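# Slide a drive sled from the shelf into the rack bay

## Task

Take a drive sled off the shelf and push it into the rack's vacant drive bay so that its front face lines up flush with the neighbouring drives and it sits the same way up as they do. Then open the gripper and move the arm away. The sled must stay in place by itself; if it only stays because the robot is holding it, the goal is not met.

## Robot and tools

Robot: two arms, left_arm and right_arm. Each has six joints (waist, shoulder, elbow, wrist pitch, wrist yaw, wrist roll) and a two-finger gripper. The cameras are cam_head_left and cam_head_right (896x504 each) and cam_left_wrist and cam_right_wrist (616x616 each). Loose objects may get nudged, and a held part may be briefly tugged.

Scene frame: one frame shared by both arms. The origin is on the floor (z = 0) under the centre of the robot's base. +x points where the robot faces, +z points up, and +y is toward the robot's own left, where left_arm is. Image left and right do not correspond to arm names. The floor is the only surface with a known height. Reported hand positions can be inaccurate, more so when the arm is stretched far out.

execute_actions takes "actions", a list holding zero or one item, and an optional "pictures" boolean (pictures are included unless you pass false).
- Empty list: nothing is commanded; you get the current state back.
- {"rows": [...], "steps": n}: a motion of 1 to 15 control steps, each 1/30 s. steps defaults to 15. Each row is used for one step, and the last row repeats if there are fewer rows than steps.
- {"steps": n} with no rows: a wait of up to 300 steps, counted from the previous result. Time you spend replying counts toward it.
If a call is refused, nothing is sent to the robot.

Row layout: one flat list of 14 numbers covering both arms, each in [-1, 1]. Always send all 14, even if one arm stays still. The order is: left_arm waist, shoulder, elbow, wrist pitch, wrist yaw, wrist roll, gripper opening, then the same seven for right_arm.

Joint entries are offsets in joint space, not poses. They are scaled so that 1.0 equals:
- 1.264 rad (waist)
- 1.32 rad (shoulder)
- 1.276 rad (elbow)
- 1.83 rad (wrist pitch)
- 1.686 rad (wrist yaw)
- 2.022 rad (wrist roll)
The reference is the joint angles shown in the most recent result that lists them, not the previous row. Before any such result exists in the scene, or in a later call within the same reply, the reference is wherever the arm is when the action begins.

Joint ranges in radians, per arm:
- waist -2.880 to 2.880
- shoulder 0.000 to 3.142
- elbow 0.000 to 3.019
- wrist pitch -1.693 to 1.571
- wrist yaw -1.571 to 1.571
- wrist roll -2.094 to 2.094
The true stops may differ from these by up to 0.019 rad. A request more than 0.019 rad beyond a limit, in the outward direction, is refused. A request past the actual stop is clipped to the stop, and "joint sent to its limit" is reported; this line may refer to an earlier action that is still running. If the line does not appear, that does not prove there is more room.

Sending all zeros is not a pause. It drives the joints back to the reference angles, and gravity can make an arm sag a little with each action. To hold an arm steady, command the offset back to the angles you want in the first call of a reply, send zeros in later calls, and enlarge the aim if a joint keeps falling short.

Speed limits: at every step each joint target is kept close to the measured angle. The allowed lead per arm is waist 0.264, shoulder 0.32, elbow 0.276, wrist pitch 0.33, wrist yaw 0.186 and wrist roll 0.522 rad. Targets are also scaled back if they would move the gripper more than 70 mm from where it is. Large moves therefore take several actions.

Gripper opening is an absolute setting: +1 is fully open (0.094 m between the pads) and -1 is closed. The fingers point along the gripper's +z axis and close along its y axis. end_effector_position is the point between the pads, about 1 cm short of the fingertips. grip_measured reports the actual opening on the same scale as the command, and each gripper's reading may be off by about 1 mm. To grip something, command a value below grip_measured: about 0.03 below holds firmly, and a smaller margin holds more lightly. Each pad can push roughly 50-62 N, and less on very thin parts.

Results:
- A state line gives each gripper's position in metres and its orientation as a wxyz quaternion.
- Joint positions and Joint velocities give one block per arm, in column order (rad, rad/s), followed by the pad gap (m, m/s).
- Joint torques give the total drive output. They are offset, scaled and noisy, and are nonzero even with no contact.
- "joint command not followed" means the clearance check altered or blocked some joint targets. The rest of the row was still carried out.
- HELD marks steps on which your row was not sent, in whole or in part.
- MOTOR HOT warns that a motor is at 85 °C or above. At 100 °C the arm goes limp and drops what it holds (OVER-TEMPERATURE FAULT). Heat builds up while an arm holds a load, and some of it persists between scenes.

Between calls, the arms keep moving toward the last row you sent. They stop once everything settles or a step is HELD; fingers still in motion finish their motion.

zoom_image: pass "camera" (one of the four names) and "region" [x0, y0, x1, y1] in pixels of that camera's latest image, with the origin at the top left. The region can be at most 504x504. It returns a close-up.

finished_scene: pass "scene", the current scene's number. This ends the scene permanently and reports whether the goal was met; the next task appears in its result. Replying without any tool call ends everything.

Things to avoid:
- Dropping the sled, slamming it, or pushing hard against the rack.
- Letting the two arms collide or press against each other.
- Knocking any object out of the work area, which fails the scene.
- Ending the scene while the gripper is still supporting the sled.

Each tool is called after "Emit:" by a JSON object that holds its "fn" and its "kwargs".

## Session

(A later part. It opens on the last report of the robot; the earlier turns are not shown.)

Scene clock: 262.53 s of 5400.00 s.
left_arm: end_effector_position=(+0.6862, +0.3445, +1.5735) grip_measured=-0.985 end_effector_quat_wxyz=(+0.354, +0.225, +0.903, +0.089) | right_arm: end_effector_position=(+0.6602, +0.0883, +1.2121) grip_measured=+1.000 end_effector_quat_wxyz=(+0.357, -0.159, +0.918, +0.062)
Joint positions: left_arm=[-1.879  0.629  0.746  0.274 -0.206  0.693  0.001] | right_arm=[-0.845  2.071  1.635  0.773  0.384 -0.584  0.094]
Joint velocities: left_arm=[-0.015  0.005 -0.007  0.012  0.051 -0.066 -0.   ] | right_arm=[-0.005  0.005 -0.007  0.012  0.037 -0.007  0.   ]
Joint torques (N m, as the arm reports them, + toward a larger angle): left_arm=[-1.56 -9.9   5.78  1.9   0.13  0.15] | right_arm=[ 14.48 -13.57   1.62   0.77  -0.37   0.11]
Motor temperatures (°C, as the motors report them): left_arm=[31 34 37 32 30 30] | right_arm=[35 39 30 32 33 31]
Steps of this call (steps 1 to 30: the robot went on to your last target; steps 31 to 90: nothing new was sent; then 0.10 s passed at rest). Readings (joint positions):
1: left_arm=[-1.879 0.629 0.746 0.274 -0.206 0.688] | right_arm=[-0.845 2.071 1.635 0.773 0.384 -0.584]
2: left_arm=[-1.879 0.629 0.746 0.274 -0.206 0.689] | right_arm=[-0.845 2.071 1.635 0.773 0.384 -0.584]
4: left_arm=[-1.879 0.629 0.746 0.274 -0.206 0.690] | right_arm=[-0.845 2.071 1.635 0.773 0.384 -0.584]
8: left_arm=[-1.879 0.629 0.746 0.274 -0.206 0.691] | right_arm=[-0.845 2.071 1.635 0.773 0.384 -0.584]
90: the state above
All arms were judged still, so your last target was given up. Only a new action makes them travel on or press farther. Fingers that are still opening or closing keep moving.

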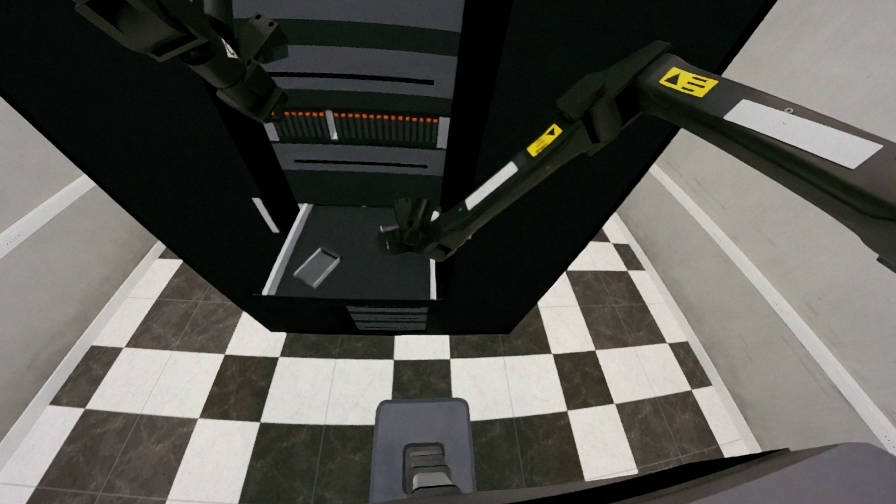

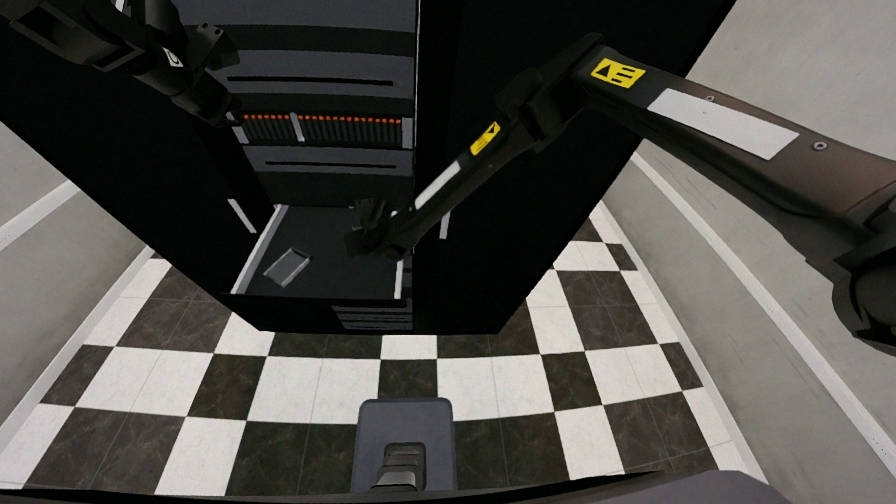

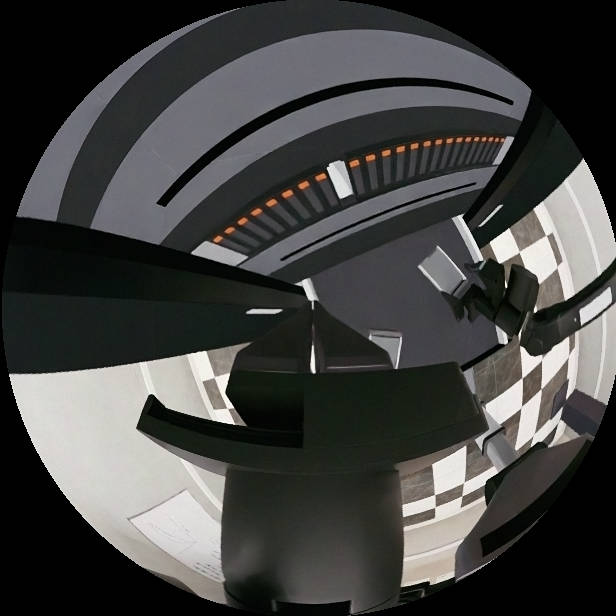

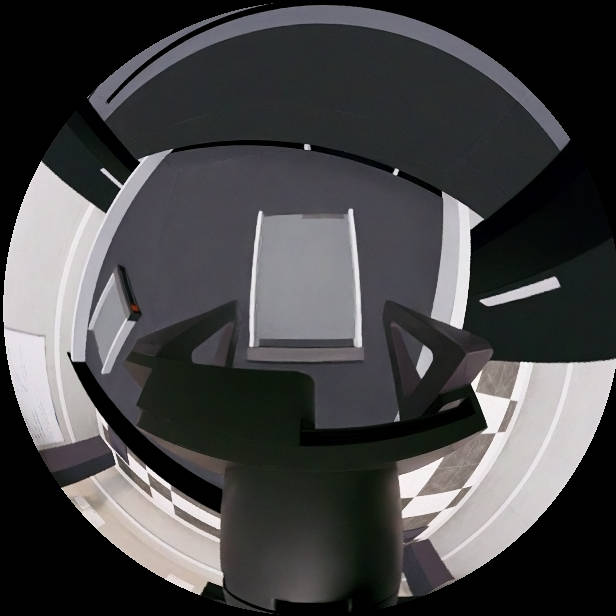

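Emit:
{"fn": "execute_actions", "kwargs": {"actions": [{"rows":[[0,0,0,0.010,0,0.008,-1,-0.0080,0.0127,0.003,-0.007,-0.001,0.003,1],[0,0,0,0.022,0,0.021,-1,-0.0083,0.0143,0.0045,-0.0087,-0.0018,0.004,1],[0,0,0,0.035,0,0.040,-1,-0.0088,0.0167,0.0057,-0.0092,-0.0019,0.0042,1],[0,0,0,0.052,0,0.065,-1,-0.0095,0.0198,0.0089,-0.0107,-0.0021,0.0043,1],[0,0,0,0.072,0,0.092,-1,-0.0102,0.0234,0.0139,-0.0129,-0.0024,0.0044,1],[0,0,0,0.093,0,0.123,-1,-0.0109,0.0273,0.0202,-0.0156,-0.0029,0.0045,1],[0,0,0,0.115,0,0.153,-1,-0.0117,0.0312,0.0274,-0.0188,-0.0033,0.0046,1],[0,0,0,0.136,0,0.184,-1,-0.0125,0.0351,0.0353,-0.0223,-0.0039,0.0047,1],[0,0,0,0.156,0,0.212,-1,-0.0132,0.0387,0.0433,-0.0258,-0.0044,0.0048,1],[0,0,0,0.173,0,0.236,-1,-0.0138,0.0418,0.0511,-0.0293,-0.0049,0.0049,1],[0,0,0,0.186,0,0.255,-1,-0.0143,0.0442,0.0583,-0.0325,-0.0054,0.0050,1],[0,0,0,0.195,0,0.268,-1,-0.0147,0.0458,0.0646,-0.0353,-0.0059,0.0051,1],[0,0,0,0.198,0,0.272,-1,-0.0148,0.0464,0.0696,-0.0375,-0.0062,0.0051,0.95],[0,0,0,0.198,0,0.272,-1,-0.0148,0.0464,0.0728,-0.0389,-0.0064,0.0051,0.9],[0,0,0,0.198,0,0.272,-1,-0.0148,0.0464,0.0740,-0.0394,-0.0065,0.0051,0.85]],"steps":15}], "pictures": false}}

Emit:
{"fn": "execute_actions", "kwargs": {"actions": [{"steps":16}]}}

Emit:
{"fn": "zoom_image", "kwargs": {"camera": "cam_right_wrist", "region": [215, 190, 410, 385]}}

Scene clock: 370.70 s of 5400.00 s.
left_arm: end_effector_position=(+0.7341, +0.3633, +1.6358) grip_measured=-0.985 end_effector_quat_wxyz=(+0.446, +0.349, +0.786, +0.247) | right_arm: end_effector_position=(+0.6591, +0.1032, +1.1953) grip_measured=+0.874 end_effector_quat_wxyz=(+0.349, -0.166, +0.920, +0.068)
Joint positions: left_arm=[-1.879  0.629  0.746  0.61  -0.206  1.141  0.001] | right_arm=[-0.845  2.121  1.71   0.723  0.376 -0.582  0.088]
Joint velocities: left_arm=[ 0.005 -0.005  0.007  0.178  0.007  0.549 -0.   ] | right_arm=[-0.005  0.024  0.081 -0.115 -0.007  0.007 -0.046]
Joint torques (N m, as the arm reports them, + toward a larger angle): left_arm=[ -1.46 -10.39   6.06   2.02   0.16   0.09] | right_arm=[ 14.73 -14.23   2.14   0.95  -0.38   0.11]
Motor temperatures (°C, as the motors report them): left_arm=[31 35 36 32 30 30] | right_arm=[35 39 30 32 33 31]
Steps of this call (steps 1 to 90: nothing new was sent; then 104.67 s passed at rest; steps 91 to 105: all 15 steps of this action). Readings (joint positions):
91: left_arm=[-1.879 0.629 0.746 0.274 -0.206 0.694] | right_arm=[-0.845 2.071 1.635 0.773 0.384 -0.584]
92: left_arm=[-1.879 0.629 0.746 0.278 -0.206 0.699] | right_arm=[-0.845 2.071 1.635 0.773 0.384 -0.584]
94: left_arm=[-1.879 0.629 0.746 0.305 -0.206 0.730] | right_arm=[-0.845 2.072 1.635 0.773 0.384 -0.584]
98: left_arm=[-1.879 0.629 0.746 0.431 -0.206 0.871] | right_arm=[-0.845 2.086 1.654 0.760 0.381 -0.583]
105: the state above

Scene clock: 371.23 s of 5400.00 s.
left_arm: end_effector_position=(+0.7349, +0.3637, +1.6373) grip_measured=-0.985 end_effector_quat_wxyz=(+0.436, +0.383, +0.769, +0.269) | right_arm: end_effector_position=(+0.6625, +0.1036, +1.1956) grip_measured=+0.851 end_effector_quat_wxyz=(+0.350, -0.165, +0.919, +0.068)
Joint positions: left_arm=[-1.879  0.629  0.746  0.617 -0.206  1.232  0.001] | right_arm=[-0.845  2.121  1.718  0.718  0.376 -0.582  0.087]
Joint velocities: left_arm=[-0.015  0.005  0.007  0.012 -0.022 -0.037 -0.   ] | right_arm=[ 0.005 -0.015  0.002  0.017  0.022 -0.037 -0.   ]
Joint torques (N m, as the arm reports them, + toward a larger angle): left_arm=[ -1.42 -10.19   6.1    2.24   0.16   0.13] | right_arm=[ 14.3  -13.77   2.18   0.81  -0.37   0.11]
Motor temperatures (°C, as the motors report them): left_arm=[31 35 36 32 30 30] | right_arm=[35 39 30 32 33 31]
Steps of this call (steps 1 to 16: the robot went on to your last target). Readings (joint positions):
1: left_arm=[-1.879 0.629 0.746 0.614 -0.206 1.160] | right_arm=[-0.845 2.121 1.713 0.720 0.376 -0.582]
2: left_arm=[-1.879 0.629 0.746 0.615 -0.206 1.175] | right_arm=[-0.845 2.121 1.714 0.719 0.376 -0.582]
4: left_arm=[-1.879 0.629 0.746 0.617 -0.206 1.196] | right_arm=[-0.845 2.121 1.716 0.718 0.376 -0.582]
8: left_arm=[-1.879 0.629 0.746 0.617 -0.206 1.219] | right_arm=[-0.845 2.121 1.718 0.718 0.376 -0.582]
16: the state above

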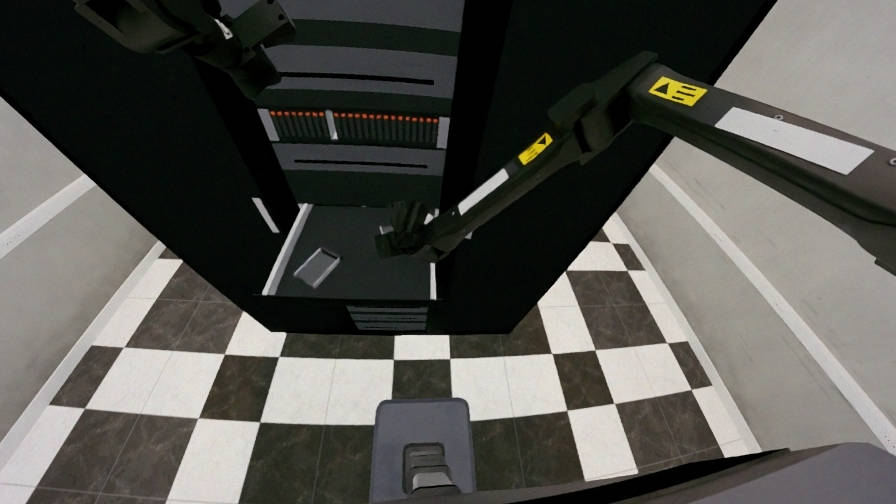

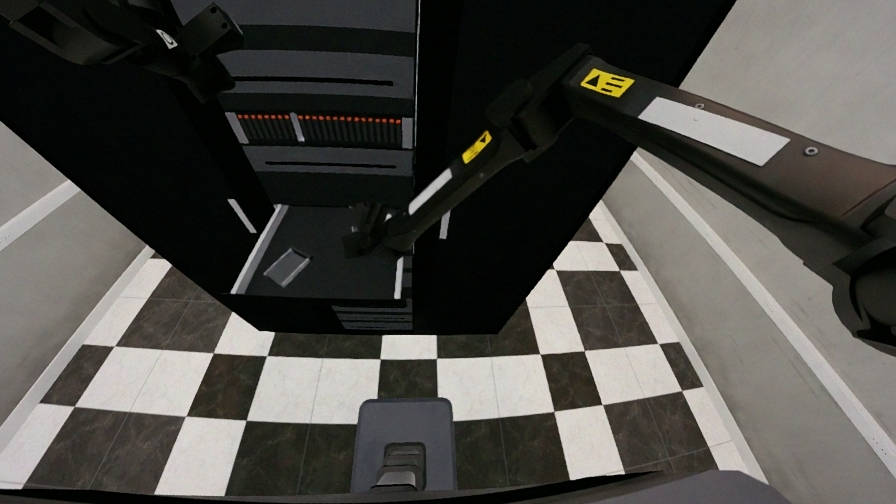

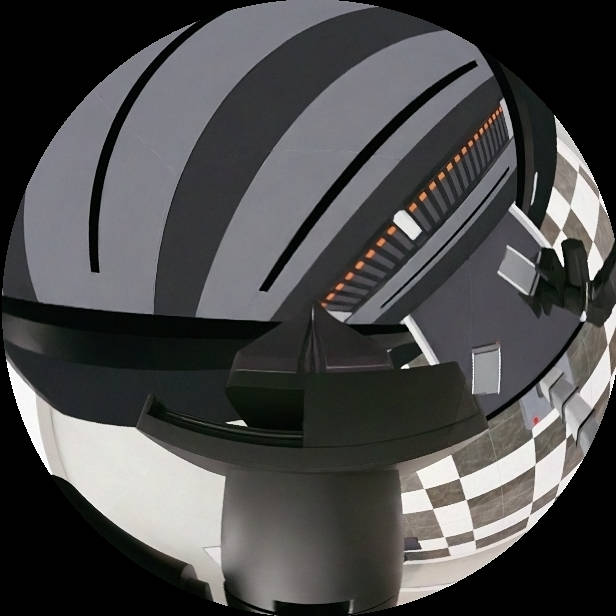

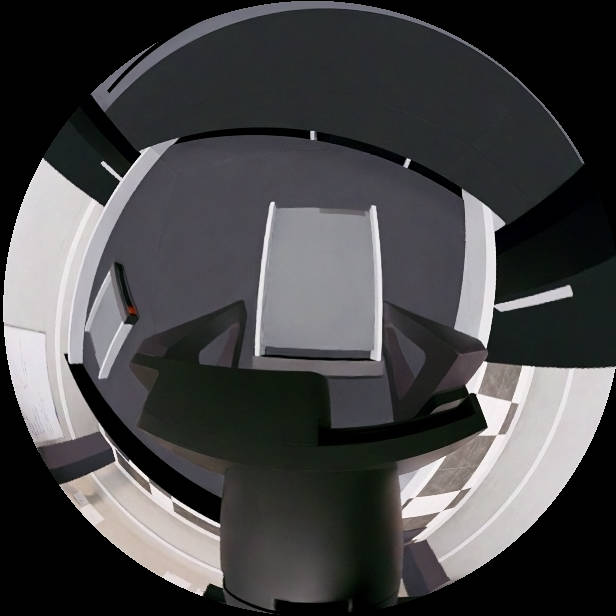

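Region (215, 190, 410, 385) of cam_right_wrist's 616x616 image, scaled by 2.585, with more detail than that image has.

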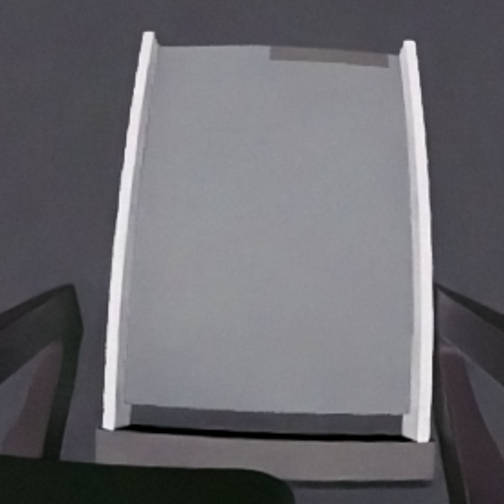

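Emit:
{"fn": "execute_actions", "kwargs": {"actions": [{"rows":[[0,0,0,0.008,0.002,0.009,-1,-0.004,0,0.007,-0.003,0.002,0.004,0.85],[0,0,0,0.008,0.006,0.022,-1,-0.004,0,0.009,-0.003,0.004,0.005,0.85],[0,0,0,0.008,0.011,0.042,-1,-0.004,0,0.011,-0.003,0.0065,0.0065,0.85],[0,0,0,0.008,0.017,0.067,-1,-0.004,0,0.013,-0.003,0.0095,0.008,0.85],[0,0,0,0.008,0.024,0.095,-1,-0.004,0,0.015,-0.003,0.0125,0.0095,0.85],[0,0,0,0.008,0.031,0.127,-1,-0.004,0,0.017,-0.003,0.015,0.011,0.85],[0,0,0,0.008,0.038,0.158,-1,-0.004,0,0.0183,-0.003,0.0165,0.0115,0.85],[0,0,0,0.008,0.046,0.190,-1,-0.004,0,0.0188,-0.003,0.017,0.0115,0.85],[0,0,0,0.008,0.052,0.219,-1,-0.004,0,0.0188,-0.003,0.017,0.011,0.83],[0,0,0,0.008,0.058,0.244,-1,-0.004,0,0.0188,-0.003,0.017,0.0106,0.80],[0,0,0,0.008,0.063,0.263,-1,-0.004,0,0.0188,-0.003,0.017,0.0104,0.77],[0,0,0,0.008,0.066,0.276,-1,-0.004,0,0.0188,-0.003,0.017,0.0104,0.74],[0,0,0,0.008,0.067,0.281,-1,-0.004,0,0.0188,-0.003,0.017,0.0104,0.72],[0,0,0,0.008,0.067,0.281,-1,-0.004,0,0.0188,-0.003,0.017,0.0104,0.70],[0,0,0,0.008,0.067,0.281,-1,-0.004,0,0.0188,-0.003,0.017,0.0104,0.69]],"steps":15}]}}

Emit:
{"fn": "zoom_image", "kwargs": {"camera": "cam_right_wrist", "region": [215, 190, 410, 385]}}

Scene clock: 457.03 s of 5400.00 s.
left_arm: end_effector_position=(+0.7375, +0.3456, +1.6414) grip_measured=-0.985 end_effector_quat_wxyz=(+0.402, +0.565, +0.637, +0.336) | right_arm: end_effector_position=(+0.6699, +0.0994, +1.1962) grip_measured=+0.697 end_effector_quat_wxyz=(+0.351, -0.152, +0.922, +0.058)
Joint positions: left_arm=[-1.879  0.629  0.746  0.617 -0.097  1.695  0.001] | right_arm=[-0.845  2.121  1.732  0.718  0.401 -0.569  0.08 ]
Joint velocities: left_arm=[-0.015 -0.005 -0.012  0.007 -0.007  0.579  0.   ] | right_arm=[ 0.005  0.015 -0.022  0.017 -0.007  0.066 -0.011]
Joint torques (N m, as the arm reports them, + toward a larger angle): left_arm=[ -1.51 -10.16   6.07   2.03   0.34   0.09] | right_arm=[ 15.22 -15.48   2.24   1.17  -0.16   0.11]
Motor temperatures (°C, as the motors report them): left_arm=[31 35 37 32 29 30] | right_arm=[35 39 31 32 33 31]
Steps of this call (steps 1 to 15: the robot went on to your last target; steps 16 to 90: nothing new was sent; then 82.30 s passed at rest; steps 91 to 105: all 15 steps of this action). Readings (joint positions):
91: left_arm=[-1.879 0.629 0.746 0.617 -0.206 1.235] | right_arm=[-0.845 2.121 1.718 0.718 0.376 -0.582]
92: left_arm=[-1.879 0.629 0.746 0.617 -0.203 1.241] | right_arm=[-0.845 2.121 1.718 0.718 0.378 -0.581]
94: left_arm=[-1.879 0.629 0.746 0.617 -0.188 1.272] | right_arm=[-0.845 2.121 1.719 0.718 0.385 -0.579]
98: left_arm=[-1.879 0.629 0.746 0.617 -0.143 1.417] | right_arm=[-0.845 2.121 1.725 0.718 0.400 -0.573]
105: the state above

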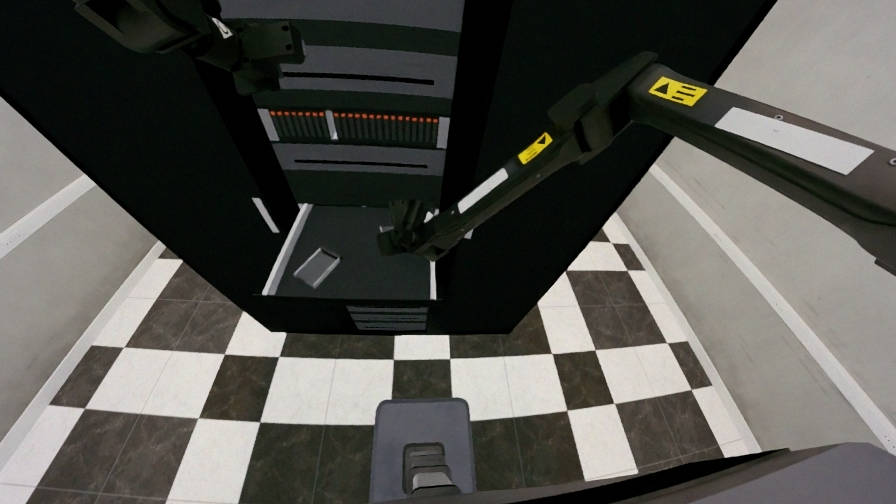

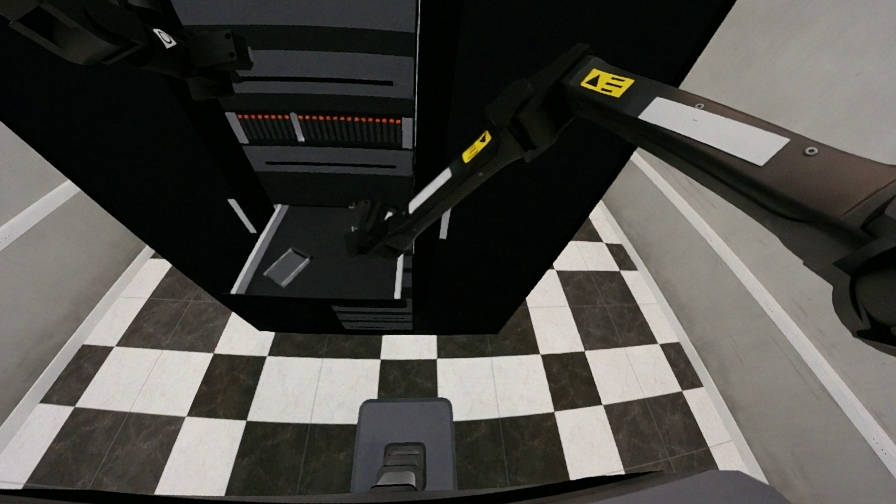

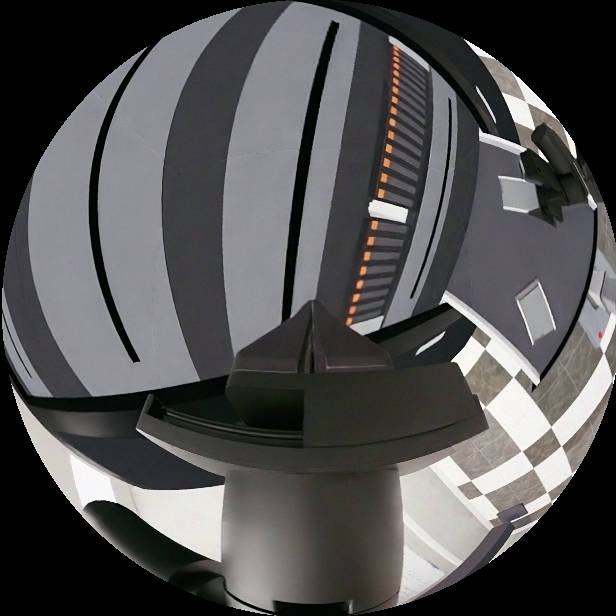

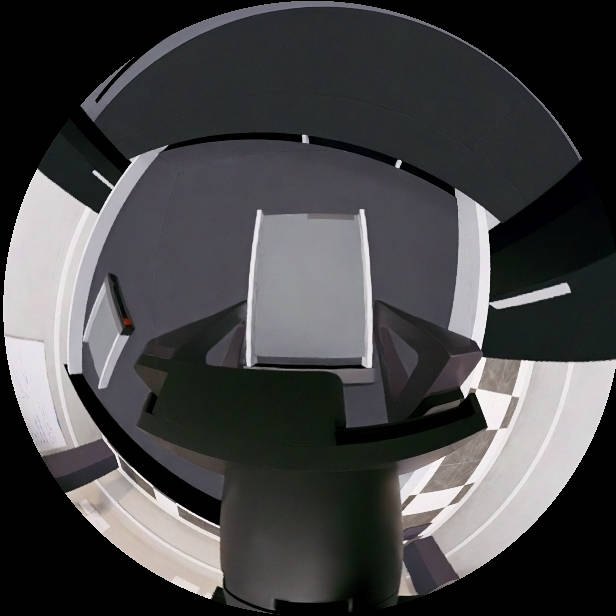

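Region (215, 190, 410, 385) of cam_right_wrist's 616x616 image, scaled by 2.585, with more detail than that image has.

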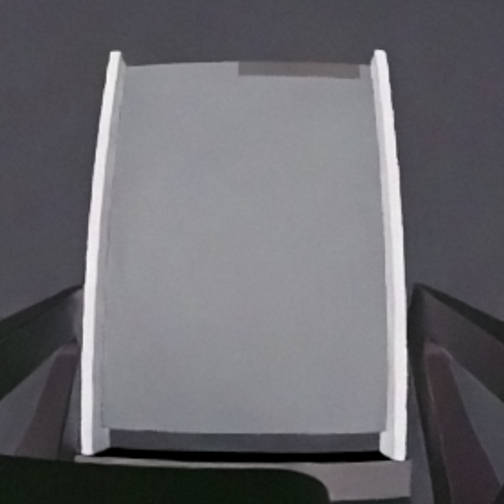

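Emit:
{"fn": "execute_actions", "kwargs": {"actions": [{"rows":[[0.012,0.005,0.012,0.008,0,0.052,-1,-0.004,0,0.004,-0.008,0.002,0.003,0.69],[0.0216,0.0136,0.0239,0.008,0,0.052,-1,-0.004,0,0.004,-0.0105,0.003,0.003,0.69],[0.0244,0.0211,0.0288,0.008,0,0.052,-1,-0.004,0,0.004,-0.0125,0.0042,0.003,0.69],[0.0281,0.0308,0.0350,0.008,0,0.052,-1,-0.004,0,0.004,-0.0138,0.005,0.003,0.685],[0.0323,0.0418,0.0421,0.008,0,0.052,-1,-0.004,0,0.004,-0.0142,0.0053,0.003,0.67],[0.0368,0.0537,0.0498,0.008,0,0.052,-1,-0.004,0,0.004,-0.0142,0.0053,0.003,0.655],[0.0415,0.0660,0.0576,0.008,0,0.052,-1,-0.004,0,0.004,-0.0142,0.0053,0.003,0.64],[0.0460,0.0779,0.0653,0.008,0,0.052,-1,-0.004,0,0.004,-0.0142,0.0053,0.003,0.627],[0.0502,0.0889,0.0724,0.008,0,0.052,-1,-0.004,0,0.004,-0.0142,0.0053,0.003,0.615],[0.0539,0.0986,0.0786,0.008,0,0.052,-1,-0.004,0,0.004,-0.0142,0.0053,0.003,0.604],[0.0567,0.1061,0.0835,0.008,0,0.052,-1,-0.004,0,0.004,-0.0142,0.0053,0.003,0.593],[0.0586,0.1111,0.0867,0.008,0,0.052,-1,-0.004,0,0.004,-0.0142,0.0053,0.003,0.583],[0.0593,0.1129,0.0878,0.008,0,0.052,-1,-0.004,0,0.004,-0.0142,0.0053,0.003,0.573],[0.0593,0.1129,0.0878,0.008,0,0.052,-1,-0.004,0,0.004,-0.0142,0.0053,0.003,0.563],[0.0593,0.1129,0.0878,0.008,0,0.052,-1,-0.004,0,0.004,-0.0142,0.0053,0.003,0.555]],"steps":15}], "pictures": false}}

Emit:
{"fn": "execute_actions", "kwargs": {"actions": [{"steps":10}]}}

Emit:
{"fn": "zoom_image", "kwargs": {"camera": "cam_right_wrist", "region": [215, 190, 410, 385]}}

Scene clock: 502.07 s of 5400.00 s.
left_arm: end_effector_position=(+0.7548, +0.3545, +1.5854) grip_measured=-0.985 end_effector_quat_wxyz=(+0.344, +0.618, +0.613, +0.352) | right_arm: end_effector_position=(+0.6681, +0.0994, +1.1946) grip_measured=+0.577 end_effector_quat_wxyz=(+0.346, -0.154, +0.924, +0.057)
Joint positions: left_arm=[-1.813  0.775  0.824  0.617 -0.097  1.793  0.001] | right_arm=[-0.845  2.121  1.732  0.708  0.406 -0.569  0.074]
Joint velocities: left_arm=[ 0.015  0.103 -0.027  0.007 -0.051 -0.007 -0.   ] | right_arm=[-0.015 -0.024  0.007 -0.012 -0.095  0.007 -0.   ]
Joint torques (N m, as the arm reports them, + toward a larger angle): left_arm=[ -0.99 -11.84   8.56   1.96   0.15   0.12] | right_arm=[ 15.24 -15.47   1.81   0.67  -0.14   0.08]
Motor temperatures (°C, as the motors report them): left_arm=[31 35 37 32 30 30] | right_arm=[36 40 31 32 33 31]
Steps of this call (steps 1 to 30: the robot went on to your last target; steps 31 to 90: nothing new was sent; then 41.53 s passed at rest; steps 91 to 105: all 15 steps of this action). Readings (joint positions):
91: left_arm=[-1.878 0.629 0.746 0.617 -0.097 1.792] | right_arm=[-0.845 2.121 1.732 0.718 0.401 -0.569]
92: left_arm=[-1.876 0.629 0.746 0.617 -0.097 1.792] | right_arm=[-0.845 2.121 1.732 0.717 0.402 -0.569]
94: left_arm=[-1.866 0.633 0.747 0.617 -0.097 1.792] | right_arm=[-0.845 2.121 1.732 0.714 0.404 -0.569]
98: left_arm=[-1.841 0.678 0.775 0.617 -0.097 1.792] | right_arm=[-0.845 2.121 1.732 0.709 0.406 -0.569]
105: the state above

Scene clock: 502.40 s of 5400.00 s.
left_arm: end_effector_position=(+0.7549, +0.3543, +1.5841) grip_measured=-0.985 end_effector_quat_wxyz=(+0.343, +0.618, +0.613, +0.352) | right_arm: end_effector_position=(+0.6681, +0.0994, +1.1946) grip_measured=+0.577 end_effector_quat_wxyz=(+0.346, -0.154, +0.924, +0.057)
Joint positions: left_arm=[-1.813  0.778  0.825  0.617 -0.097  1.793  0.001] | right_arm=[-0.845  2.121  1.732  0.708  0.406 -0.569  0.074]
Joint velocities: left_arm=[-0.005 -0.005 -0.027  0.017  0.022 -0.022  0.   ] | right_arm=[-0.005 -0.005  0.012 -0.012 -0.037 -0.051 -0.   ]
Joint torques (N m, as the arm reports them, + toward a larger angle): left_arm=[ -1.05 -11.16   8.5    1.98   0.15   0.1 ] | right_arm=[ 15.44 -15.43   1.81   0.84  -0.1    0.06]
Motor temperatures (°C, as the motors report them): left_arm=[31 35 37 32 30 30] | right_arm=[36 40 31 32 33 31]
Steps of this call (steps 1 to 10: the robot went on to your last target). Readings (joint positions):
1: left_arm=[-1.813 0.777 0.824 0.617 -0.097 1.793] | right_arm=[-0.845 2.121 1.732 0.708 0.406 -0.569]
2: left_arm=[-1.813 0.778 0.824 0.617 -0.097 1.793] | right_arm=[-0.845 2.121 1.732 0.708 0.406 -0.569]
4: left_arm=[-1.813 0.778 0.825 0.617 -0.097 1.793] | right_arm=[-0.845 2.121 1.732 0.708 0.406 -0.569]
8: left_arm=[-1.813 0.778 0.825 0.617 -0.097 1.793] | right_arm=[-0.845 2.121 1.732 0.708 0.406 -0.569]
10: the state above

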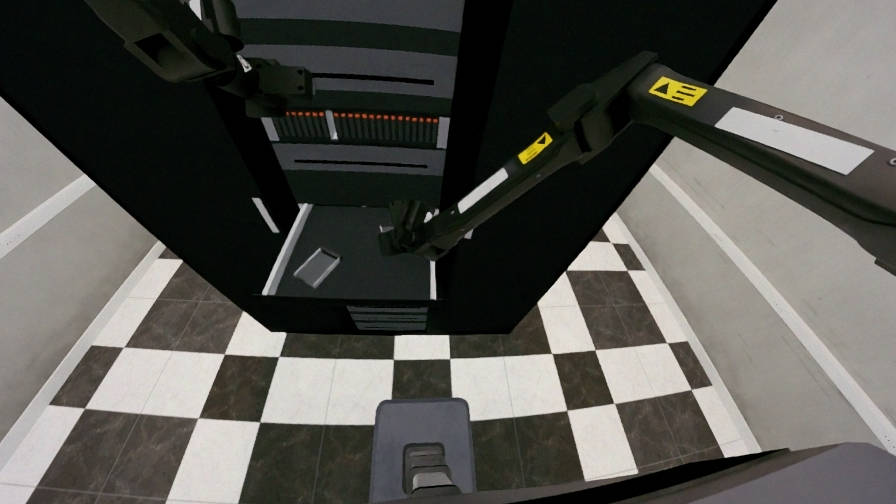

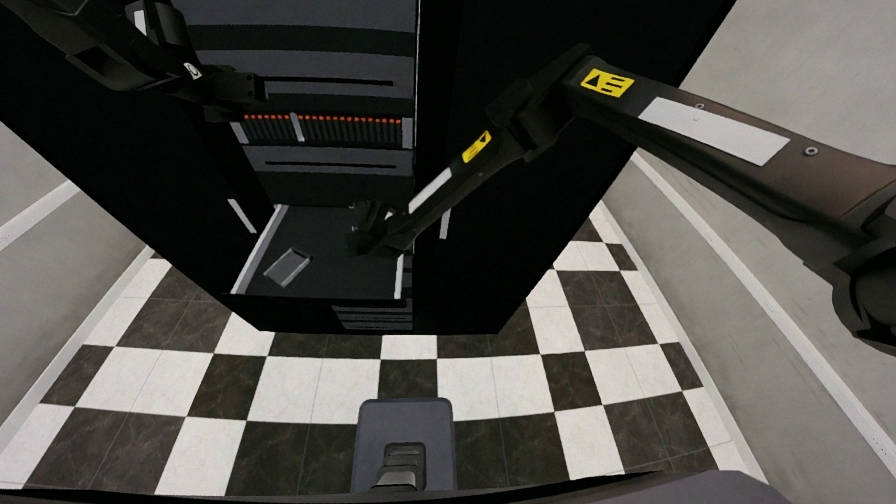

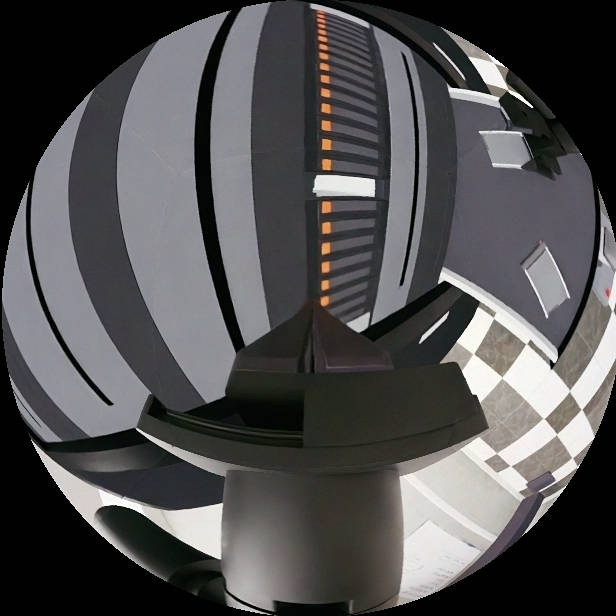

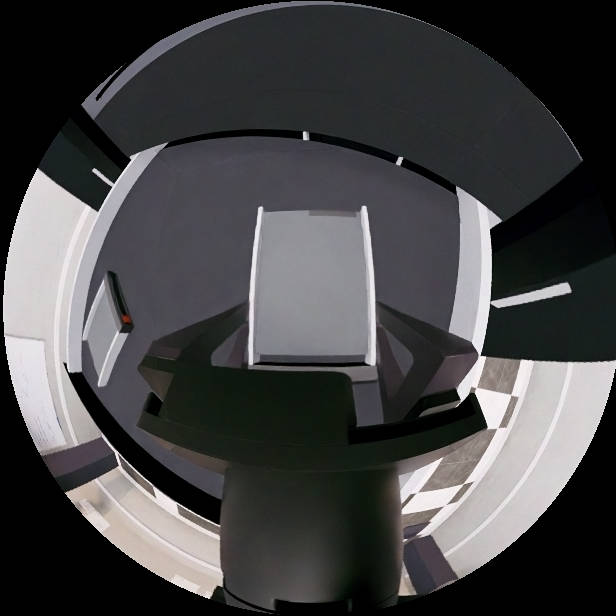

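Region (215, 190, 410, 385) of cam_right_wrist's 616x616 image, scaled by 2.585, with more detail than that image has.

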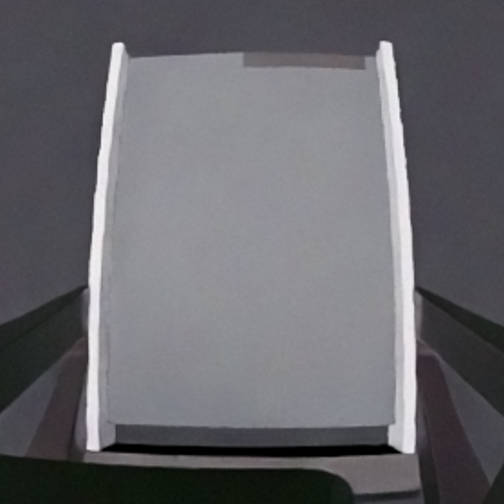

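Emit:
{"fn": "zoom_image", "kwargs": {"camera": "cam_left_wrist", "region": [280, 130, 410, 260]}}

Region (280, 130, 410, 260) of cam_left_wrist's 616x616 image, scaled by 3.877, with more detail than that image has.

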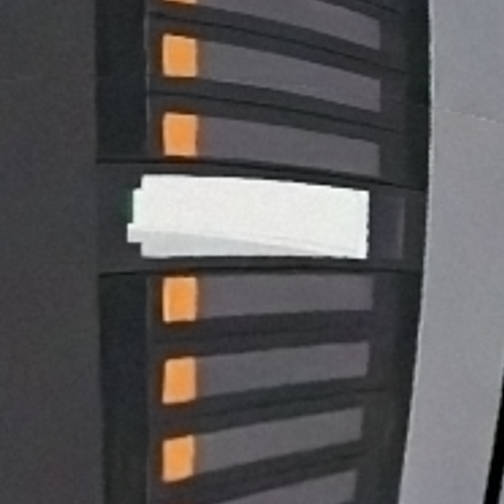

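Emit:
{"fn": "execute_actions", "kwargs": {"actions": [{"rows":[[0.006,-0.003,0.015,0.008,0,0.003,-1,0.0064,-0.0072,0.003,0,0,0.002,0.55],[0.008,-0.003,0.015,0.008,0,0.003,-1,0.0129,-0.0148,0.003,0.005,0,0.003,0.545],[0.009,-0.003,0.015,0.008,0,0.003,-1,0.0147,-0.0157,0.003,0.010,-0.001,0.0055,0.545],[0.010,-0.003,0.015,0.008,0,0.003,-1,0.0171,-0.0170,0,0.0142,-0.002,0.0085,0.545],[0.011,-0.003,0.015,0.008,0,0.003,-1,0.0200,-0.0185,-0.0031,0.0147,-0.0037,0.0135,0.545],[0.012,-0.003,0.015,0.008,0,0.003,-1,0.0236,-0.0204,-0.0054,0.0156,-0.0059,0.0201,0.545],[0.013,-0.003,0.015,0.008,0,0.003,-1,0.0276,-0.0226,-0.0059,0.0168,-0.0093,0.0285,0.545],[0.014,-0.003,0.015,0.008,0,0.003,-1,0.0322,-0.0250,-0.0065,0.0183,-0.0140,0.0385,0.545],[0.015,-0.003,0.015,0.008,0,0.003,-1,0.0372,-0.0276,-0.0073,0.0201,-0.0200,0.0499,0.545],[0.016,-0.003,0.015,0.008,0,0.003,-1,0.0426,-0.0305,-0.0083,0.0221,-0.0270,0.0627,0.545],[0.0166,-0.003,0.015,0.008,0,0.003,-1,0.0484,-0.0336,-0.0094,0.0244,-0.0351,0.0768,0.545],[0.0166,-0.003,0.015,0.008,0,0.003,-1,0.0545,-0.0369,-0.0106,0.0269,-0.0441,0.0921,0.545],[0.0166,-0.003,0.015,0.008,0,0.003,-1,0.0610,-0.0403,-0.0120,0.0297,-0.0541,0.1084,0.545],[0.0166,-0.003,0.015,0.008,0,0.003,-1,0.0677,-0.0439,-0.0134,0.0326,-0.0648,0.1257,0.545],[0.0166,-0.003,0.015,0.008,0,0.003,-1,0.0747,-0.0476,-0.0150,0.0357,-0.0764,0.1439,0.545]],"steps":15}], "pictures": false}}

Emit:
{"fn": "execute_actions", "kwargs": {"actions": [{"rows":[[0.003,-0.003,0.015,0.008,0,0.003,-1,0.0508,-0.0301,-0.0087,0.0227,-0.0244,0.0755,0.545],[0.003,-0.003,0.015,0.008,0,0.003,-1,0.0581,-0.0340,-0.0104,0.0261,-0.0373,0.0951,0.545],[0.003,-0.003,0.015,0.008,0,0.003,-1,0.0656,-0.0380,-0.0123,0.0296,-0.0507,0.1153,0.545],[0.003,-0.003,0.015,0.008,0,0.003,-1,0.0731,-0.0420,-0.0141,0.0332,-0.0645,0.1359,0.545],[0.003,-0.003,0.015,0.008,0,0.003,-1,0.0807,-0.0460,-0.0161,0.0369,-0.0787,0.1569,0.545],[0.003,-0.003,0.015,0.008,0,0.003,-1,0.0883,-0.0501,-0.0181,0.0406,-0.0933,0.1781,0.545],[0.003,-0.003,0.015,0.008,0,0.003,-1,0.0959,-0.0541,-0.0201,0.0444,-0.1081,0.1995,0.545],[0.003,-0.003,0.015,0.008,0,0.003,-1,0.1035,-0.0581,-0.0221,0.0483,-0.1231,0.2209,0.545],[0.003,-0.003,0.015,0.008,0,0.003,-1,0.1109,-0.0621,-0.0242,0.0521,-0.1382,0.2423,0.545],[0.003,-0.003,0.015,0.008,0,0.003,-1,0.1182,-0.0660,-0.0263,0.0559,-0.1533,0.2635,0.545],[0.003,-0.003,0.015,0.008,0,0.003,-1,0.1254,-0.0698,-0.0283,0.0597,-0.1684,0.2845,0.545],[0.003,-0.003,0.015,0.008,0,0.003,-1,0.1323,-0.0735,-0.0304,0.0635,-0.1834,0.3051,0.545],[0.003,-0.003,0.015,0.008,0,0.003,-1,0.1391,-0.0771,-0.0324,0.0672,-0.1982,0.3253,0.545],[0.003,-0.003,0.015,0.008,0,0.003,-1,0.1455,-0.0805,-0.0344,0.0708,-0.2127,0.3449,0.545],[0.003,-0.003,0.015,0.008,0,0.003,-1,0.1517,-0.0838,-0.0363,0.0743,-0.2270,0.3639,0.545]],"steps":15}], "pictures": false}}

Emit:
{"fn": "execute_actions", "kwargs": {"actions": [{"rows":[[0.003,-0.003,0.015,0.008,0,0.003,-1,0.0480,-0.0270,-0.0094,0.0238,-0.0282,0.0927,0.545],[0.003,-0.003,0.015,0.008,0,0.003,-1,0.0535,-0.0299,-0.0113,0.0270,-0.0416,0.1100,0.545],[0.003,-0.003,0.015,0.008,0,0.003,-1,0.0584,-0.0326,-0.0130,0.0301,-0.0544,0.1263,0.545],[0.003,-0.003,0.015,0.008,0,0.003,-1,0.0630,-0.0350,-0.0147,0.0331,-0.0666,0.1416,0.545],[0.003,-0.003,0.015,0.008,0,0.003,-1,0.0671,-0.0371,-0.0162,0.0358,-0.0781,0.1556,0.545],[0.003,-0.003,0.015,0.008,0,0.003,-1,0.0706,-0.0390,-0.0177,0.0383,-0.0889,0.1685,0.545],[0.003,-0.003,0.015,0.008,0,0.003,-1,0.0736,-0.0406,-0.0191,0.0406,-0.0988,0.1799,0.545],[0.003,-0.003,0.015,0.008,0,0.003,-1,0.0759,-0.0419,-0.0203,0.0426,-0.1079,0.1899,0.545],[0.003,-0.003,0.015,0.008,0,0.003,-1,0.0777,-0.0428,-0.0214,0.0444,-0.1159,0.1982,0.545],[0.003,-0.003,0.015,0.008,0,0.003,-1,0.0788,-0.0433,-0.0224,0.0459,-0.1230,0.2049,0.545],[0.003,-0.003,0.015,0.008,0,0.003,-1,0.0791,-0.0435,-0.0232,0.0471,-0.1289,0.2099,0.545],[0.003,-0.003,0.015,0.008,0,0.003,-1,0.0791,-0.0435,-0.0238,0.0480,-0.1336,0.2128,0.545],[0.003,-0.003,0.015,0.008,0,0.003,-1,0.0791,-0.0435,-0.0243,0.0485,-0.1371,0.2139,0.545],[0.003,-0.003,0.015,0.008,0,0.003,-1,0.0791,-0.0435,-0.0246,0.0487,-0.1392,0.2139,0.545],[0.003,-0.003,0.015,0.008,0,0.003,-1,0.0791,-0.0435,-0.0247,0.0487,-0.1399,0.2139,0.545]],"steps":15}], "pictures": false}}

Emit:
{"fn": "execute_actions", "kwargs": {"actions": [{"steps":18}]}}

Scene clock: 622.90 s of 5400.00 s.
left_arm: end_effector_position=(+0.7547, +0.3581, +1.5834) grip_measured=-0.985 end_effector_quat_wxyz=(+0.339, +0.619, +0.613, +0.355) | right_arm: end_effector_position=(+0.6826, +0.1323, +1.2349) grip_measured=+0.577 end_effector_quat_wxyz=(+0.375, -0.080, +0.912, +0.147)
Joint positions: left_arm=[-1.803  0.778  0.825  0.617 -0.097  1.793  0.001] | right_arm=[-0.808  2.092  1.717  0.736  0.299 -0.402  0.074]
Joint velocities: left_arm=[-0.015  0.005 -0.017  0.002 -0.066 -0.11  -0.001] | right_arm=[ 0.249 -0.142 -0.056  0.154 -0.447  0.799 -0.   ]
Joint torques (N m, as the arm reports them, + toward a larger angle): left_arm=[ -0.7  -11.9    7.18   2.01   0.15   0.08] | right_arm=[ 19.78 -16.62   1.41   2.35  -0.45   0.07]
Motor temperatures (°C, as the motors report them): left_arm=[30 35 39 32 29 30] | right_arm=[36 40 30 32 33 31]
Steps of this call (steps 1 to 15: the robot went on to your last target; steps 16 to 90: nothing new was sent; then 117.00 s passed at rest; steps 91 to 105: all 15 steps of this action). Readings (joint positions):
91: left_arm=[-1.813 0.778 0.825 0.617 -0.097 1.793] | right_arm=[-0.845 2.121 1.732 0.708 0.406 -0.569]
92: left_arm=[-1.813 0.778 0.825 0.617 -0.097 1.793] | right_arm=[-0.845 2.121 1.732 0.708 0.406 -0.569]
94: left_arm=[-1.813 0.778 0.825 0.617 -0.097 1.793] | right_arm=[-0.845 2.120 1.732 0.708 0.406 -0.567]
98: left_arm=[-1.809 0.778 0.825 0.617 -0.097 1.793] | right_arm=[-0.843 2.115 1.728 0.711 0.394 -0.542]
105: the state above

Scene clock: 623.40 s of 5400.00 s.
left_arm: end_effector_position=(+0.7547, +0.3581, +1.5834) grip_measured=-0.985 end_effector_quat_wxyz=(+0.339, +0.619, +0.613, +0.355) | right_arm: end_effector_position=(+0.7083, +0.2417, +1.4156) grip_measured=+0.577 end_effector_quat_wxyz=(+0.369, +0.132, +0.787, +0.476)
Joint positions: left_arm=[-1.803  0.778  0.825  0.617 -0.097  1.793  0.001] | right_arm=[-0.644  2.002  1.679  0.834 -0.058  0.157  0.074]
Joint velocities: left_arm=[ 0.005 -0.015  0.002 -0.002  0.007  0.037  0.   ] | right_arm=[ 0.23  -0.142 -0.071  0.188 -0.652  1.136  0.   ]
Joint torques (N m, as the arm reports them, + toward a larger angle): left_arm=[ -1.52 -11.94   7.19   2.     0.15   0.08] | right_arm=[ 17.92 -15.63   1.62   2.27  -0.57  -0.03]
Motor temperatures (°C, as the motors report them): left_arm=[30 35 39 32 29 30] | right_arm=[36 40 30 32 33 31]
Steps of this call (steps 1 to 15: all 15 steps of this action). Readings (joint positions):
1: left_arm=[-1.803 0.778 0.825 0.617 -0.097 1.793] | right_arm=[-0.799 2.086 1.714 0.741 0.280 -0.374]
2: left_arm=[-1.803 0.778 0.825 0.617 -0.097 1.793] | right_arm=[-0.788 2.080 1.711 0.746 0.260 -0.344]
4: left_arm=[-1.803 0.778 0.825 0.617 -0.097 1.793] | right_arm=[-0.766 2.068 1.705 0.757 0.215 -0.278]
8: left_arm=[-1.803 0.778 0.825 0.617 -0.097 1.793] | right_arm=[-0.717 2.043 1.696 0.784 0.117 -0.128]
15: the state above

Scene clock: 623.90 s of 5400.00 s.
left_arm: end_effector_position=(+0.7547, +0.3581, +1.5834) grip_measured=-0.985 end_effector_quat_wxyz=(+0.339, +0.619, +0.613, +0.355) | right_arm: end_effector_position=(+0.7047, +0.2801, +1.5350) grip_measured=+0.577 end_effector_quat_wxyz=(+0.274, +0.227, +0.658, +0.664)
Joint positions: left_arm=[-1.803  0.778  0.825  0.617 -0.097  1.793  0.001] | right_arm=[-0.547  1.952  1.654  0.899 -0.287  0.543  0.074]
Joint velocities: left_arm=[-0.005 -0.024  0.007  0.027  0.051 -0.022  0.   ] | right_arm=[-0.015 -0.005 -0.022  0.022  0.022  0.256 -0.001]
Joint torques (N m, as the arm reports them, + toward a larger angle): left_arm=[ -1.49 -11.91   7.18   1.99   0.15   0.08] | right_arm=[ 18.9  -14.39   1.98   2.07  -0.86  -0.03]
Motor temperatures (°C, as the motors report them): left_arm=[30 35 39 32 29 30] | right_arm=[36 40 30 32 33 31]
Steps of this call (steps 1 to 15: all 15 steps of this action). Readings (joint positions):
1: left_arm=[-1.803 0.778 0.825 0.617 -0.097 1.793] | right_arm=[-0.634 1.997 1.677 0.840 -0.081 0.193]
2: left_arm=[-1.803 0.778 0.825 0.617 -0.097 1.793] | right_arm=[-0.626 1.991 1.673 0.846 -0.103 0.228]
4: left_arm=[-1.803 0.778 0.825 0.617 -0.097 1.793] | right_arm=[-0.606 1.980 1.667 0.857 -0.147 0.296]
8: left_arm=[-1.803 0.778 0.825 0.617 -0.097 1.793] | right_arm=[-0.569 1.963 1.661 0.879 -0.222 0.418]
15: the state above

Scene clock: 624.50 s of 5400.00 s.
left_arm: end_effector_position=(+0.7547, +0.3581, +1.5834) grip_measured=-0.985 end_effector_quat_wxyz=(+0.339, +0.619, +0.613, +0.355) | right_arm: end_effector_position=(+0.7022, +0.2806, +1.5343) grip_measured=+0.577 end_effector_quat_wxyz=(+0.259, +0.238, +0.654, +0.670)
Joint positions: left_arm=[-1.803  0.778  0.825  0.617 -0.097  1.793  0.001] | right_arm=[-0.547  1.952  1.65   0.899 -0.288  0.581  0.074]
Joint velocities: left_arm=[ 0.015  0.005 -0.007  0.007 -0.007 -0.022  0.   ] | right_arm=[-0.005  0.005  0.017 -0.017  0.007 -0.007 -0.   ]
Joint torques (N m, as the arm reports them, + toward a larger angle): left_arm=[ -1.48 -11.88   7.18   2.     0.15   0.09] | right_arm=[ 18.34 -14.29   2.16   2.25  -0.77  -0.04]
Motor temperatures (°C, as the motors report them): left_arm=[30 35 39 32 29 30] | right_arm=[36 40 30 32 33 31]
Steps of this call (steps 1 to 18: the robot went on to your last target). Readings (joint positions):
1: left_arm=[-1.803 0.778 0.825 0.617 -0.097 1.793] | right_arm=[-0.547 1.952 1.653 0.899 -0.287 0.551]
2: left_arm=[-1.803 0.778 0.825 0.617 -0.097 1.793] | right_arm=[-0.547 1.952 1.652 0.899 -0.287 0.557]
4: left_arm=[-1.803 0.778 0.825 0.617 -0.097 1.793] | right_arm=[-0.547 1.952 1.650 0.899 -0.288 0.567]
8: left_arm=[-1.803 0.778 0.825 0.617 -0.097 1.793] | right_arm=[-0.547 1.952 1.650 0.899 -0.288 0.576]
18: the state above

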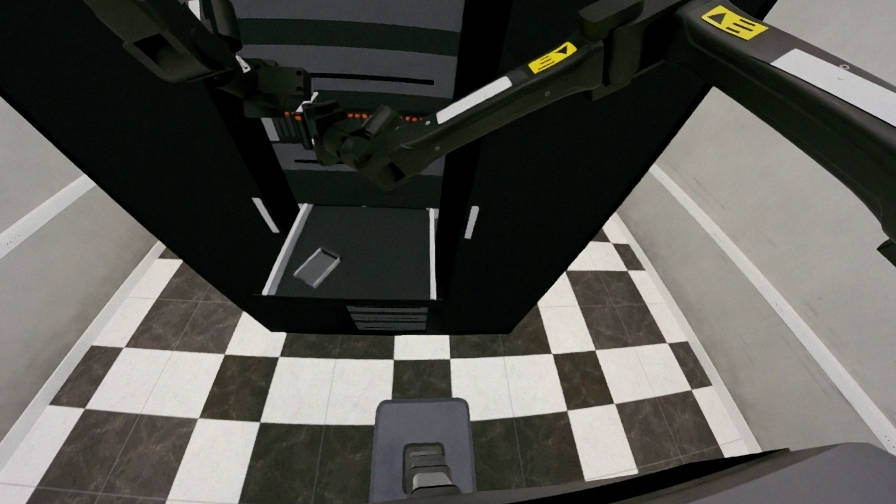

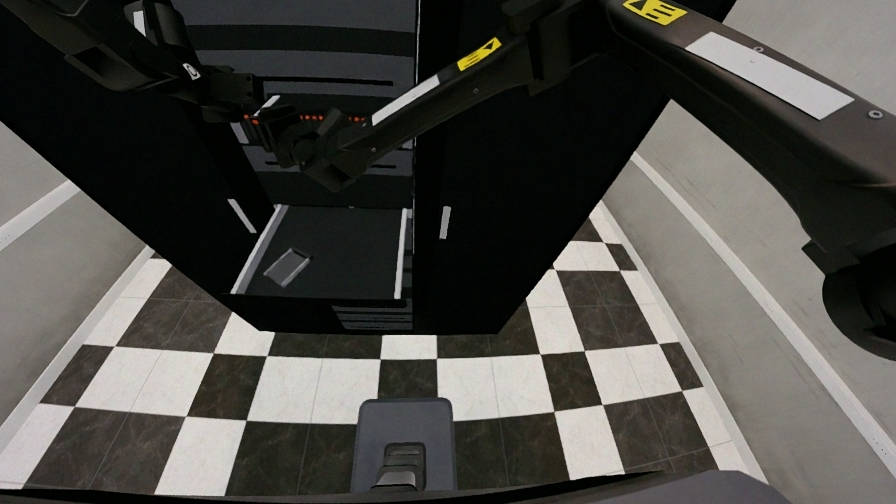

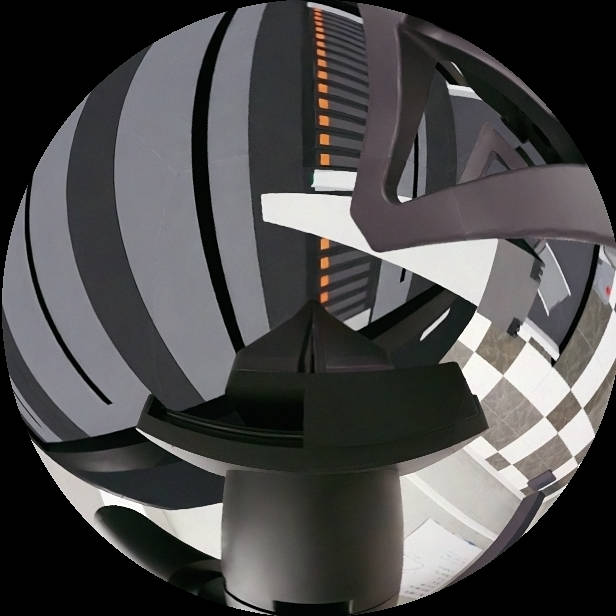

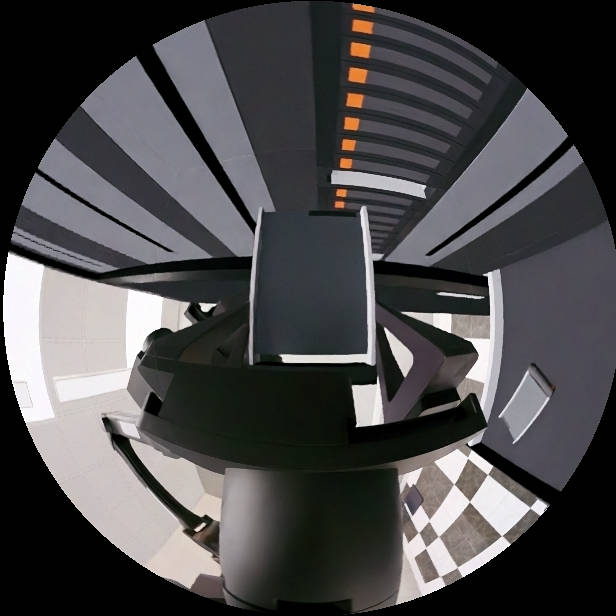

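Emit:
{"fn": "zoom_image", "kwargs": {"camera": "cam_right_wrist", "region": [240, 90, 460, 310]}}

Emit:
{"fn": "zoom_image", "kwargs": {"camera": "cam_right_wrist", "region": [310, 130, 450, 230]}}

Region (240, 90, 460, 310) of cam_right_wrist's 616x616 image, scaled by 2.291, with more detail than that image has.

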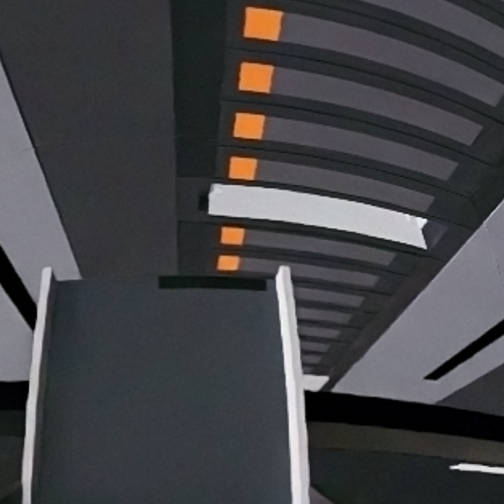

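Region (310, 130, 450, 230) of cam_right_wrist's 616x616 image, scaled by 3.600, with more detail than that image has; it fills the top 360 rows of this view, and the rest is white.

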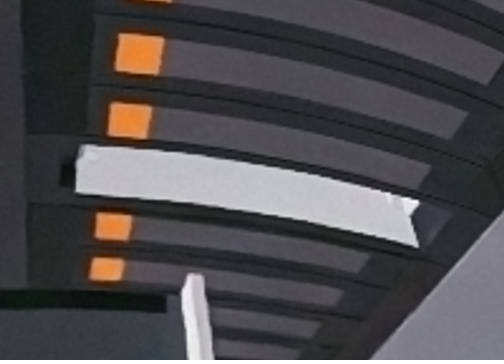

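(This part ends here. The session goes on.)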